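# Carry the tube rack through self-closing doors to the desk

## Task

Move the tube rack off the counter, carry it through the self-closing doors and set it on the desk, standing upright with each tube seated all the way down in a hole. At the end both doors must be closed. If the rack or any tube touches the floor, the task fails. Either robot or both may be used. Finish by releasing the rack and backing away. If any robot tips over or is left leaning, the task fails.

## Robot and tools

Robots: two identical Hello Robot Stretch 4 units, r1 and r2. Each has an omni-wheel base, a lift on a mast, an arm that telescopes forward, a wrist with yaw, pitch and roll joints, and a two-finger gripper. Height is about 1.6 m, and the base rim lies within 0.23 m of the base origin. Each robot carries four cameras: <r>_head_camera, <r>_head_left_camera, <r>_head_right_camera and <r>_wrist_camera.

Frames: the base frame sits on the floor under the base centre, with x forward, y left and z up. hand_pose is reported in this frame, for a point between the open fingertips, and it can be somewhat off. Odometry is the base frame as it was at scene start. Heading is positive to the left, from -3.142 to 3.142, and it counts wheel slip as travel. Each robot reports only in its own frames, so you can only tell where the robots are relative to each other from images, lidar_m and wrist_depth_mm.

execute_actions(actions, cameras): actions is a list holding one action, or an empty list if you only want state and images. An action is an object keyed by "r1" and/or "r2", and each robot gets its own entry. Inside an entry:
- base: exactly one relative move, measured from where the base last reported itself. translate_m is a straight drive in metres, forward positive, -2 to 2. strafe_m is a sideways move in metres, left positive, -2 to 2. rotate_rad is a turn on the spot in radians, counter-clockwise positive, -3.2 to 3.2.
- joints: absolute targets by name. lift_m is 0 to 1.2 m. arm_m is extension, 0 to 0.55 m. wrist_yaw_rad is -1.134 to 4.276, where 0 is forward, positive turns left and 3.14 is folded back. wrist_pitch_rad is -1.117 to 4.259, where 0 is level and 1.57 points down. wrist_roll_rad is -1.117 to 4.259, positive clockwise seen from behind. gripper_m is -0.038 to 0.141 m and is the fingertip gap; below 0 the fingers press together.
- pace: "slow", "default", "fast" or "max". Base speeds are 0.1/0.3/0.4/0.6 m/s and 1/2/3/4 rad/s, reduced when the lift is high.
- contact_limits: {"arm_m": 0 to 0.75}, which sets how hard the arm may push before it stops. The default is 0.5.
- end_of_arm: "enable_torque", sent alone. It revives wrist or gripper motors that have faulted.
All motions in an action start together, and each action lasts at most 15 s. A joint target outside its range is clipped and reported. An unknown key or any other out-of-range value rejects the whole call. A robot or joint you leave out may still be pushing toward its earlier target. cameras is a list of names or ["all"]; null or omitted means all, and [] means none.

wait(seconds 0-10) advances time with no new command. zoom_image(camera, region [x0,y0,x1,y1] in pixels, at most 504x504) enlarges part of the latest image. read_manual returns licence text only. finished_scene(scene) ends the scene for good and reports whether it succeeded.

Results: base_status and joint_status give the outcome of each motion.
- done: the target was reached. For the base this means the wheels turned fully, even if they slipped.
- off_target: the part stopped short and may still be pushing.
- contact_stop_at_<key>: the part was blocked and is now slack, so a lift may sink and a base may roll.
- limit_stop_at_tilt: the robot is leaning more than 6 degrees, and lift, arm and wheels go slack.
- limit_stop_at_own_body: self-collision. This is likely with the gripper tilted up and rolled.
- torque_fault: a wrist motor went limp; send enable_torque.

Other readings:
- on_its_own lists things the call did not command. In it, "held at" is the target being held, not where the joint actually is.
- turned_by_wheels vs turned_by_imu: a gap above about 0.1 rad means slip or a collision.
- base_tilt is in degrees.
- motor_effort is a percentage, with the peak in brackets; it is noisy.
- lidar_m is 12 sectors of 30 degrees, counter-clockwise from straight ahead (4th is left, 7th behind, 10th right). "-" means nothing seen or closer than 0.25 m.
- wrist_depth_mm is a 7x7 grid of depths in mm.

Gripping: command a gap smaller than the object. Neither the gap reading nor "done" tells you whether you are holding something; a firm squeeze does show up as gripper effort. To unfold the wrist at the start, send lift_m 0.4 together with wrist_yaw_rad 0. If the fingertips get caught on a surface, raise the lift.

Things to avoid:
- Robots pressing or crashing into each other. Once two bases touch, even a few mm more of driving is a hard press.
- Carrying a load together: the two bases' travel can differ by about 3 cm per metre, which can tip a robot.
- Driving or turning with more than 1 kg held while arm_m is above 0.2, especially at fast or max pace.
- Strong pushes with a raised gripper.
- Dropping the rack or tubes, or letting them reach the floor.
- Slamming the doors, and leaving a robot leaning.

The robots act independently. Occasionally a loose object gets a brief push. Less robot motion time earns a better result.

Each tool is called after "Emit:" as name(argument=value, ...) on one line, values as JSON.

## Session

Emit:
execute_actions(actions=[])

Scene clock: 0.00 s.
r1.base_odometry: x=+0.000 y=+0.000 heading=+0.000 (m, m, rad; r1's odometry frame)
r1.turned_by_wheels: +0.000 (rad since the last result)
r1.turned_by_imu: +0.000 (rad since the last result)
r1.base_tilt: forward=+0.2 right=-0.3 (deg)
r1.lidar_m: 1.10 1.20 1.77 1.75 1.90 2.88 1.27 1.46 1.38 1.36 1.46 1.14
r1.base_status: not commanded
r1.joint_positions: lift_m=+0.200 arm_m=+0.002 wrist_yaw_rad=+3.053 wrist_pitch_rad=-0.013 wrist_roll_rad=-0.017 gripper_m=+0.057
r1.joint_status: not commanded
r1.motor_effort: lift_m=+19 arm_m=-1 wrist_yaw_rad=-3 wrist_pitch_rad=-4 wrist_roll_rad=-1 gripper_m=-1 wheel_0=+0 wheel_1=+0 wheel_2=+1 (%)
r1.hand_pose: x=-0.1070 y=+0.1127 z=+0.3818 quat_wxyz=(+0.044, +0.006, -0.009, +0.999) (m; r1's base frame)
r1.wrist_depth_mm: 134 138 - - - - - / 111 138 - - - - - / 110 137 - - - - - / 126 151 - - - - - / - - - - - - - / 1618 1464 208 1576 196 1499 1464 / 1042 960 960 156 946 976 991
r2.base_odometry: x=+0.000 y=+0.000 heading=+0.000 (m, m, rad; r2's odometry frame)
r2.turned_by_wheels: +0.000 (rad since the last result)
r2.turned_by_imu: +0.000 (rad since the last result)
r2.base_tilt: forward=+0.2 right=-0.1 (deg)
r2.lidar_m: 1.49 1.31 1.00 0.95 1.02 1.48 1.28 1.31 2.19 2.08 2.04 1.54
r2.base_status: not commanded
r2.joint_positions: lift_m=+0.172 arm_m=+0.003 wrist_yaw_rad=+3.081 wrist_pitch_rad=+0.021 wrist_roll_rad=-0.005 gripper_m=+0.057
r2.joint_status: not commanded
r2.motor_effort: lift_m=+18 arm_m=-1 wrist_yaw_rad=+2 wrist_pitch_rad=-6 wrist_roll_rad=+4 gripper_m=-3 wheel_0=+0 wheel_1=+0 wheel_2=+0 (%)
r2.hand_pose: x=-0.1090 y=+0.1047 z=+0.3446 quat_wxyz=(+0.030, -0.011, -0.002, +0.999) (m; r2's base frame)
r2.wrist_depth_mm: - 135 - - - 1808 1229 / - 132 - - - 1808 1229 / 107 137 224 - - 1863 1229 / 136 149 - - - 1863 1229 / - 1863 1366 1983 1661 1618 1281 / 1205 1182 197 1060 931 1060 1060 / 831 768 820 - 820 732 759
pictures: r1_head_camera, r1_head_left_camera, r1_head_right_camera, r1_wrist_camera, r2_head_camera, r2_head_left_camera, r2_head_right_camera, r2_wrist_camera
Images, in order (width x height): r1_head_camera 420x560, r1_head_left_camera 420x672, r1_head_right_camera 420x672, r1_wrist_camera 616x392, r2_head_camera 420x560, r2_head_left_camera 420x672, r2_head_right_camera 420x672, r2_wrist_camera 616x392.

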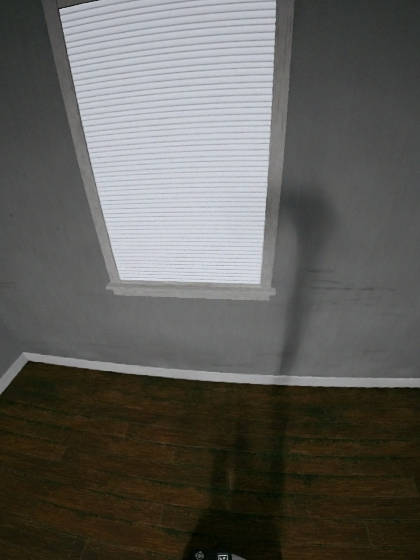

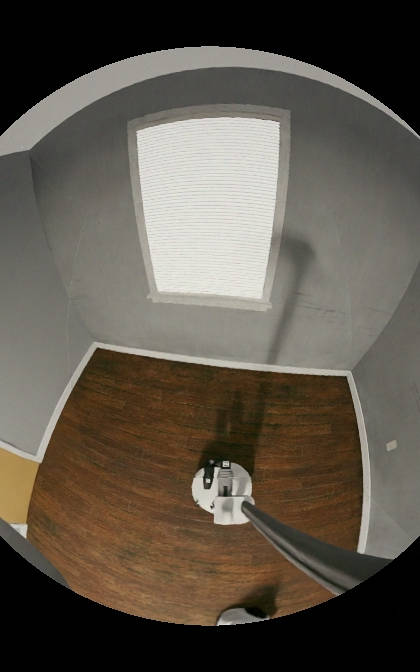

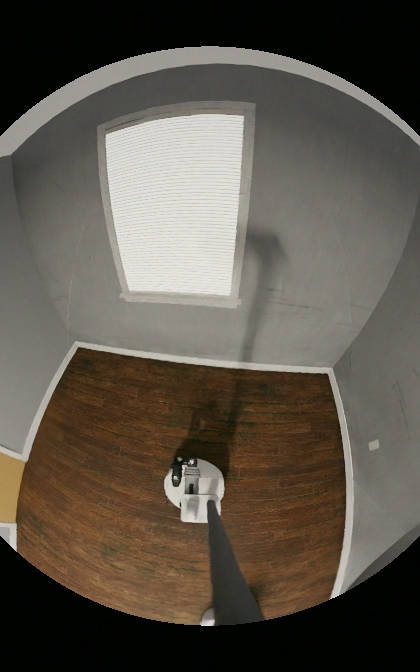

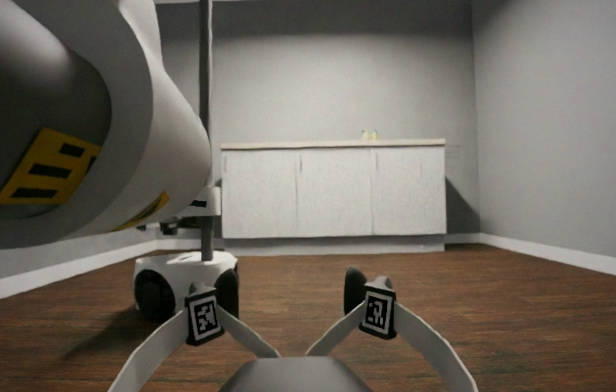

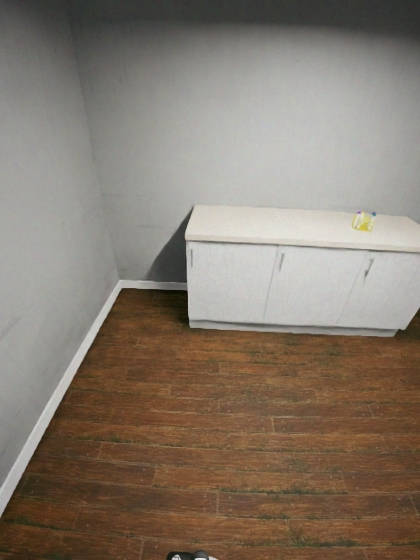

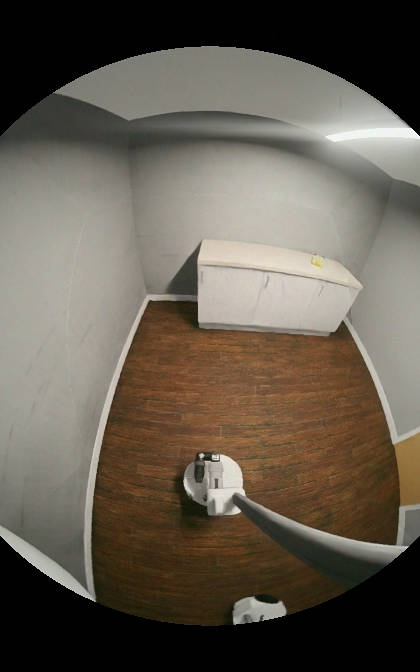

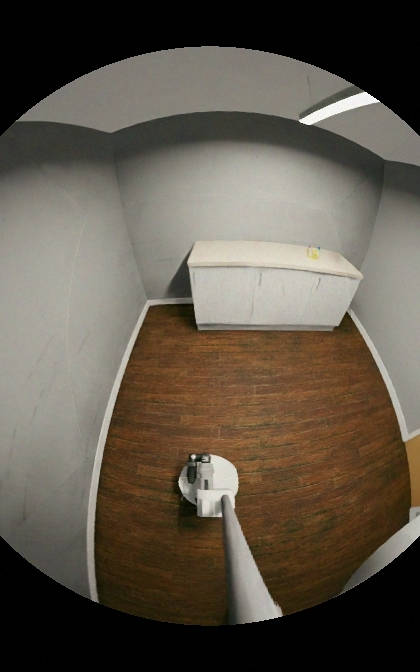

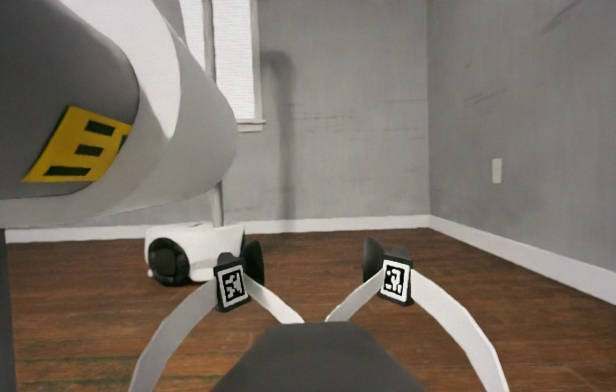

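Emit:
execute_actions(actions=[{"r2":{"base":{"strafe_m":-0.95},"joints":{"lift_m":0.85,"wrist_yaw_rad":0,"gripper_m":0.13}},"r1":{"base":{"rotate_rad":1.9},"joints":{"lift_m":0.4,"wrist_yaw_rad":0}}}], cameras=[])

Emit:
execute_actions(actions=[{"r2":{"base":{"translate_m":0.8}}}], cameras=["r2_head_camera","r2_wrist_camera","r1_head_camera"])

Scene clock: 5.77 s.
r1.base_odometry: x=+0.000 y=+0.000 heading=+1.900 (m, m, rad; r1's odometry frame)
r1.turned_by_wheels: +1.900 (rad since the last result)
r1.turned_by_imu: +1.907 (rad since the last result)
r1.base_tilt: forward=+0.2 right=-0.2 (deg)
r1.lidar_m: 1.80 1.39 1.39 2.11 1.45 1.37 1.40 1.22 1.11 1.14 1.53 1.75
r1.base_status: done
r1.joint_positions: lift_m=+0.400 arm_m=+0.002 wrist_yaw_rad=+0.000 wrist_pitch_rad=-0.013 wrist_roll_rad=-0.017 gripper_m=+0.057
r1.joint_status: all done
r1.motor_effort: lift_m=+21(23) arm_m=-1(1) wrist_yaw_rad=-3(5) wrist_pitch_rad=-5(4) wrist_roll_rad=-1(1) gripper_m=-5(0) wheel_0=-2(7) wheel_1=-1(3) wheel_2=-1(7) (%)
r1.hand_pose: x=+0.4610 y=-0.0873 z=+0.5819 quat_wxyz=(+1.000, -0.008, -0.007, +0.000) (m; r1's base frame)
r1.wrist_depth_mm: - - 1921 1708 1537 1397 1281 / - - 1921 1708 1499 1366 1308 / - - 1808 1756 1537 1397 1308 / - - 1863 1708 1537 1397 1308 / - - 1863 1661 1576 1366 1281 / - - 208 1708 195 1430 1281 / 1576 1397 1366 156 1366 1336 1336
r2.base_odometry: x=+0.000 y=-0.950 heading=+0.000 (m, m, rad; r2's odometry frame)
r2.turned_by_wheels: +0.000 (rad since the last result)
r2.turned_by_imu: -0.007 (rad since the last result)
r2.base_tilt: forward=+0.2 right=-0.1 (deg)
r2.lidar_m: 1.43 1.53 1.96 1.91 2.04 1.39 1.34 1.59 1.21 1.14 1.25 1.48
r2.base_status: done
r2.joint_positions: lift_m=+0.850 arm_m=+0.003 wrist_yaw_rad=+0.000 wrist_pitch_rad=+0.021 wrist_roll_rad=-0.005 gripper_m=+0.130
r2.joint_status: all done
r2.motor_effort: lift_m=+20(21) arm_m=-1(1) wrist_yaw_rad=+0(9) wrist_pitch_rad=-6(5) wrist_roll_rad=+3(3) gripper_m=+1(3) wheel_0=+0(10) wheel_1=+0(7) wheel_2=+0(0) (%)
r2.hand_pose: x=+0.4620 y=-0.0874 z=+1.0219 quat_wxyz=(+1.000, -0.003, +0.011, +0.000) (m; r2's base frame)
r2.wrist_depth_mm: 1863 1863 1863 1808 1756 1756 1661 / 1921 1863 1863 1808 1808 1756 1708 / 1921 1863 1863 1863 1808 1756 1708 / 1983 1921 1808 1808 1808 1808 1708 / 1336 1308 1255 1229 1229 1205 1708 / 1336 1308 1281 160 1255 1229 1756 / 1336 1308 1308 - 1255 1255 1756
pictures: none
No camera images: the call's "cameras" was empty. Leave "cameras" out to get every camera's image.

Scene clock: 9.93 s.
r1.base_odometry: x=+0.000 y=+0.000 heading=+1.900 (m, m, rad; r1's odometry frame)
r1.turned_by_wheels: +0.000 (rad since the last result)
r1.turned_by_imu: -0.001 (rad since the last result)
r1.base_tilt: forward=+0.2 right=-0.3 (deg)
r1.lidar_m: 1.80 2.35 2.13 2.10 1.43 1.33 1.38 1.22 1.11 1.13 1.51 1.75
r1.base_status: not commanded
r1.joint_positions: lift_m=+0.400 arm_m=+0.002 wrist_yaw_rad=+0.000 wrist_pitch_rad=-0.013 wrist_roll_rad=-0.017 gripper_m=+0.057
r1.joint_status: not commanded
r1.motor_effort: lift_m=+21(21) arm_m=-1(1) wrist_yaw_rad=-3(2) wrist_pitch_rad=-4(5) wrist_roll_rad=-1(1) gripper_m=+0(2) wheel_0=-2(2) wheel_1=-1(1) wheel_2=-1(1) (%)
r1.hand_pose: x=+0.4610 y=-0.0873 z=+0.5819 quat_wxyz=(+1.000, -0.008, -0.007, +0.000) (m; r1's base frame)
r1.wrist_depth_mm: - - 1921 1708 1499 1397 1336 / - - 1921 1756 1537 1397 1336 / - - 1921 1708 1576 1430 1308 / - - 1921 1708 1537 1397 1281 / - - 1808 1708 1576 1397 1308 / - - 208 1708 195 1397 1308 / 1499 1397 1397 156 1336 1308 1308
r2.base_odometry: x=+0.800 y=-0.950 heading=+0.000 (m, m, rad; r2's odometry frame)
r2.turned_by_wheels: +0.000 (rad since the last result)
r2.turned_by_imu: -0.007 (rad since the last result)
r2.base_tilt: forward=+0.2 right=-0.1 (deg)
r2.lidar_m: 0.63 0.68 1.00 1.88 2.00 2.16 2.17 1.65 1.25 1.21 0.87 0.66
r2.base_status: done
r2.joint_positions: lift_m=+0.850 arm_m=+0.003 wrist_yaw_rad=+0.000 wrist_pitch_rad=+0.021 wrist_roll_rad=-0.005 gripper_m=+0.130
r2.joint_status: not commanded
r2.motor_effort: lift_m=+20(20) arm_m=-1(1) wrist_yaw_rad=+0(1) wrist_pitch_rad=-6(6) wrist_roll_rad=+3(4) gripper_m=+0(0) wheel_0=-1(6) wheel_1=+0(6) wheel_2=+0(8) (%)
r2.hand_pose: x=+0.4620 y=-0.0874 z=+1.0219 quat_wxyz=(+1.000, -0.003, +0.011, +0.000) (m; r2's base frame)
r2.wrist_depth_mm: 1060 1060 1042 1025 1008 1008 991 / 1078 1060 1042 1042 1025 1008 991 / 1078 1060 1060 1042 1042 1025 1008 / 1098 1078 1060 1060 1042 1025 1008 / 931 891 842 707 676 661 723 / 512 459 439 160 424 421 442 / 477 466 442 - 449 439 433
pictures: r1_head_camera, r2_head_camera, r2_wrist_camera
Images, in order (width x height): r1_head_camera 420x560, r2_head_camera 420x560, r2_wrist_camera 616x392.

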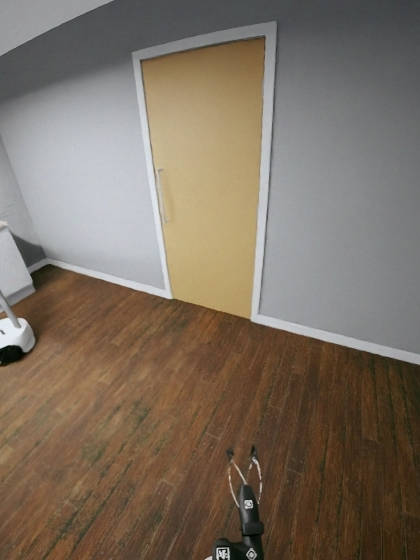

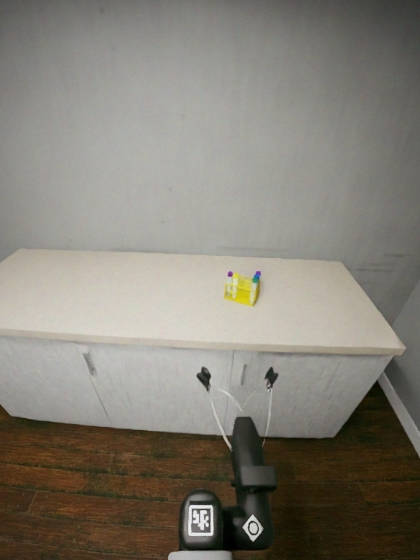

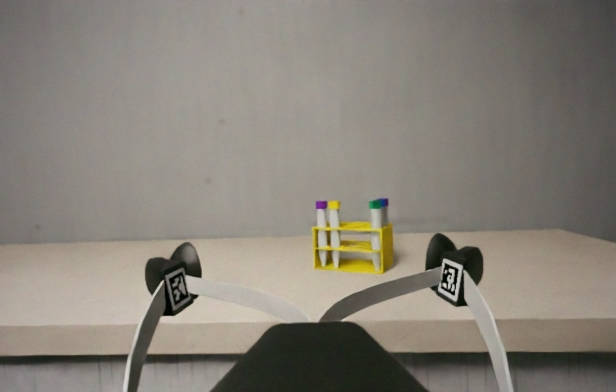

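Emit:
execute_actions(actions=[{"r2":{"base":{"strafe_m":-0.075},"joints":{"lift_m":0.8,"arm_m":0.2,"gripper_m":0.141}},"r1":{"base":{"rotate_rad":-0.33}}}], cameras=["r2_wrist_camera","r1_head_camera"])

Scene clock: 12.97 s.
r1.base_odometry: x=+0.000 y=+0.000 heading=+1.570 (m, m, rad; r1's odometry frame)
r1.turned_by_wheels: -0.330 (rad since the last result)
r1.turned_by_imu: -0.332 (rad since the last result)
r1.base_tilt: forward=+0.3 right=-0.3 (deg)
r1.lidar_m: 1.74 1.91 2.18 2.94 1.73 1.35 1.35 1.46 1.12 1.10 1.21 1.78
r1.base_status: done
r1.joint_positions: lift_m=+0.400 arm_m=+0.002 wrist_yaw_rad=+0.000 wrist_pitch_rad=-0.013 wrist_roll_rad=-0.017 gripper_m=+0.057
r1.joint_status: not commanded
r1.motor_effort: lift_m=+21(21) arm_m=-1(1) wrist_yaw_rad=-2(3) wrist_pitch_rad=-4(5) wrist_roll_rad=-1(1) gripper_m=-3(4) wheel_0=+1(4) wheel_1=+0(1) wheel_2=-1(6) (%)
r1.hand_pose: x=+0.4610 y=-0.0874 z=+0.5819 quat_wxyz=(+1.000, -0.008, -0.007, +0.000) (m; r1's base frame)
r1.wrist_depth_mm: 1661 1661 1576 1576 1499 1499 1464 / 1618 1661 1618 1618 1537 1499 1464 / 1661 1661 1576 1618 1537 1499 1499 / 1661 1618 1576 1576 1537 1499 1464 / 1708 1618 1576 1537 1499 1499 1499 / 1661 1618 208 1576 196 1499 1430 / 1499 1430 1397 156 1366 1464 1397
r2.base_odometry: x=+0.800 y=-1.025 heading=+0.000 (m, m, rad; r2's odometry frame)
r2.turned_by_wheels: +0.000 (rad since the last result)
r2.turned_by_imu: -0.002 (rad since the last result)
r2.base_tilt: forward=+0.1 right=-0.2 (deg)
r2.lidar_m: 0.64 0.69 0.98 1.95 2.07 2.17 2.24 1.48 1.18 1.14 0.86 0.65
r2.base_status: done
r2.joint_positions: lift_m=+0.800 arm_m=+0.199 wrist_yaw_rad=+0.000 wrist_pitch_rad=+0.021 wrist_roll_rad=-0.005 gripper_m=+0.141
r2.joint_status: all done
r2.motor_effort: lift_m=+15(16) arm_m=+5(8) wrist_yaw_rad=+0(1) wrist_pitch_rad=-6(6) wrist_roll_rad=+2(3) gripper_m=-1(0) wheel_0=-1(7) wheel_1=+1(7) wheel_2=-1(1) (%)
r2.hand_pose: x=+0.6584 y=-0.0874 z=+0.9723 quat_wxyz=(+1.000, -0.003, +0.011, +0.000) (m; r2's base frame)
r2.wrist_depth_mm: 866 854 842 831 831 809 809 / 878 854 842 842 831 809 809 / 878 866 854 842 842 831 820 / 891 878 866 508 842 831 831 / 661 634 525 455 535 455 508 / 359 317 293 163 279 290 312 / 248 238 240 - 242 224 224
pictures: r1_head_camera, r2_wrist_camera
Images, in order (width x height): r1_head_camera 420x560, r2_wrist_camera 616x392.

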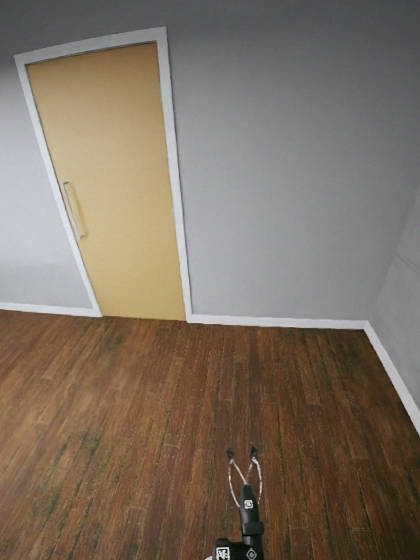

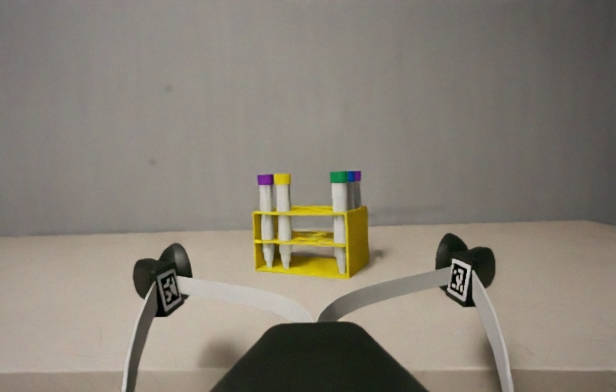

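Emit:
execute_actions(actions=[{"r2":{"joints":{"arm_m":0.44}},"r1":{"base":{"strafe_m":0.55}}}], cameras=["r2_wrist_camera"])

Emit:
execute_actions(actions=[{"r2":{"joints":{"gripper_m":0.06}},"r1":{"base":{"translate_m":1.6}}}], cameras=["r2_wrist_camera","r1_head_camera"])

Scene clock: 16.97 s.
r1.base_odometry: x=-0.550 y=+0.001 heading=+1.570 (m, m, rad; r1's odometry frame)
r1.turned_by_wheels: +0.000 (rad since the last result)
r1.turned_by_imu: +0.000 (rad since the last result)
r1.base_tilt: forward=+0.2 right=-0.3 (deg)
r1.lidar_m: 1.82 1.92 1.67 2.40 1.66 1.32 1.28 1.40 1.72 1.66 1.81 1.85
r1.base_status: done
r1.joint_positions: lift_m=+0.400 arm_m=+0.002 wrist_yaw_rad=+0.000 wrist_pitch_rad=-0.013 wrist_roll_rad=-0.017 gripper_m=+0.057
r1.joint_status: not commanded
r1.motor_effort: lift_m=+20(21) arm_m=-1(1) wrist_yaw_rad=+2(0) wrist_pitch_rad=-5(4) wrist_roll_rad=-1(1) gripper_m=-3(5) wheel_0=+1(9) wheel_1=-1(7) wheel_2=+1(3) (%)
r1.hand_pose: x=+0.4610 y=-0.0874 z=+0.5820 quat_wxyz=(+1.000, -0.008, -0.007, +0.000) (m; r1's base frame)
r1.wrist_depth_mm: 1708 1708 1708 1618 1618 1618 1499 / 1756 1708 1661 1661 1618 1661 1499 / 1808 1708 1708 1618 1618 1576 1537 / 1756 1756 1661 1708 1576 1576 1576 / 1756 1756 1661 1661 1618 1576 1576 / 1756 1756 208 1576 195 1537 1499 / 1618 1366 1366 156 1366 1430 1430
r2.base_odometry: x=+0.800 y=-1.025 heading=+0.000 (m, m, rad; r2's odometry frame)
r2.turned_by_wheels: +0.000 (rad since the last result)
r2.turned_by_imu: -0.002 (rad since the last result)
r2.base_tilt: forward=+0.2 right=-0.1 (deg)
r2.lidar_m: 0.64 0.68 1.00 1.95 2.08 1.68 1.77 1.48 1.17 1.13 0.86 0.66
r2.base_status: not commanded
r2.joint_positions: lift_m=+0.800 arm_m=+0.439 wrist_yaw_rad=+0.000 wrist_pitch_rad=+0.021 wrist_roll_rad=-0.005 gripper_m=+0.141
r2.joint_status: all done
r2.motor_effort: lift_m=+15(15) arm_m=+5(7) wrist_yaw_rad=-1(0) wrist_pitch_rad=-5(5) wrist_roll_rad=+4(3) gripper_m=+2(1) wheel_0=-2(2) wheel_1=+0(0) wheel_2=-1(1) (%)
r2.hand_pose: x=+0.8984 y=-0.0874 z=+0.9723 quat_wxyz=(+1.000, -0.003, +0.011, +0.000) (m; r2's base frame)
r2.wrist_depth_mm: 627 615 609 603 591 591 580 / 627 621 615 603 603 591 585 / 640 627 621 609 609 603 585 / 647 627 227 621 211 609 597 / 647 634 226 439 200 455 504 / 357 317 223 163 189 287 309 / 248 229 233 - 215 224 222
pictures: r2_wrist_camera
Images, in order (width x height): r2_wrist_camera 616x392.

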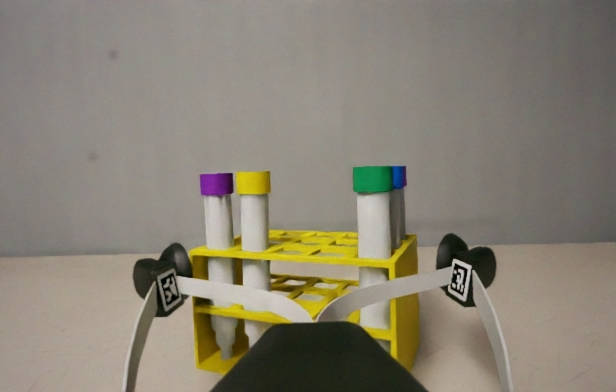

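Scene clock: 25.37 s.
torque_fault: r1.wrist_yaw_rad switched itself off since the last result.
r1.base_odometry: x=-0.589 y=+1.534 heading=+1.719 (m, m, rad; r1's odometry frame)
r1.turned_by_wheels: +0.149 (rad since the last result)
r1.turned_by_imu: +0.558 (rad since the last result)
r1.base_tilt: forward=+0.2 right=-0.3 (deg)
r1.lidar_m: 0.50 0.79 1.36 1.33 2.68 2.64 2.60 2.09 1.16 0.56 0.45 0.46
r1.base_status: translate_m limit_stop_at_tilt (by the wheels' count: +1.538 of +1.600)
r1.joint_positions: lift_m=+0.398 arm_m=+0.002 wrist_yaw_rad=-0.546 wrist_pitch_rad=-0.013 wrist_roll_rad=-0.017 gripper_m=+0.057
r1.joint_status: not commanded
r1.on_its_own: the wheels are slack since a limit_stop_at_tilt; lift_m is slack since a limit_stop_at_tilt; arm_m is slack since a limit_stop_at_tilt; wrist_yaw_rad is off since a torque_fault, until you send "end_of_arm": "enable_torque" (your +0.000 is given up)
r1.motor_effort: lift_m=+19(24) arm_m=+0(2) wrist_yaw_rad=+2(99) wrist_pitch_rad=-5(98) wrist_roll_rad=-1(9) gripper_m=-4(4) wheel_0=+0(6) wheel_1=+0(14) wheel_2=+0(33) (%)
r1.hand_pose: x=+0.3737 y=-0.2246 z=+0.5795 quat_wxyz=(+0.963, -0.010, -0.004, -0.270) (m; r1's base frame)
r1.wrist_depth_mm: 290 282 276 270 262 256 251 / 291 283 274 270 263 256 252 / 290 281 276 268 262 254 251 / 289 282 274 268 263 255 251 / 289 281 274 267 262 255 252 / 287 279 209 268 196 256 251 / 287 278 274 156 260 254 249
r2.base_odometry: x=+0.800 y=-1.025 heading=+0.000 (m, m, rad; r2's odometry frame)
r2.turned_by_wheels: +0.000 (rad since the last result)
r2.turned_by_imu: -0.003 (rad since the last result)
r2.base_tilt: forward=+0.1 right=-0.1 (deg)
r2.lidar_m: 0.64 0.66 1.00 1.95 2.07 2.95 3.50 1.34 1.18 1.14 0.87 0.66
r2.base_status: not commanded
r2.joint_positions: lift_m=+0.800 arm_m=+0.439 wrist_yaw_rad=+0.000 wrist_pitch_rad=+0.021 wrist_roll_rad=-0.005 gripper_m=+0.060
r2.joint_status: all done
r2.motor_effort: lift_m=+15(15) arm_m=+5(5) wrist_yaw_rad=-1(1) wrist_pitch_rad=-5(4) wrist_roll_rad=+3(3) gripper_m=-3(2) wheel_0=-2(2) wheel_1=+0(0) wheel_2=-1(1) (%)
r2.hand_pose: x=+0.8984 y=-0.0874 z=+0.9723 quat_wxyz=(+1.000, -0.003, +0.011, +0.000) (m; r2's base frame)
r2.wrist_depth_mm: 627 615 609 603 591 591 580 / 627 621 615 609 603 591 585 / 640 627 621 615 603 603 591 / 640 634 627 231 609 603 597 / 647 634 272 233 235 521 504 / 357 349 193 206 227 310 307 / 247 229 239 - 241 214 223
pictures: r1_head_camera, r2_wrist_camera
Images, in order (width x height): r1_head_camera 420x560, r2_wrist_camera 616x392.

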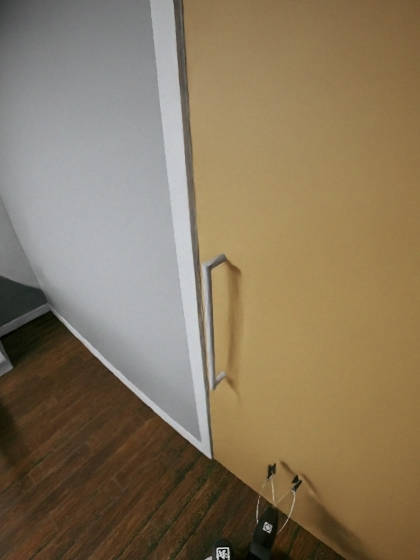

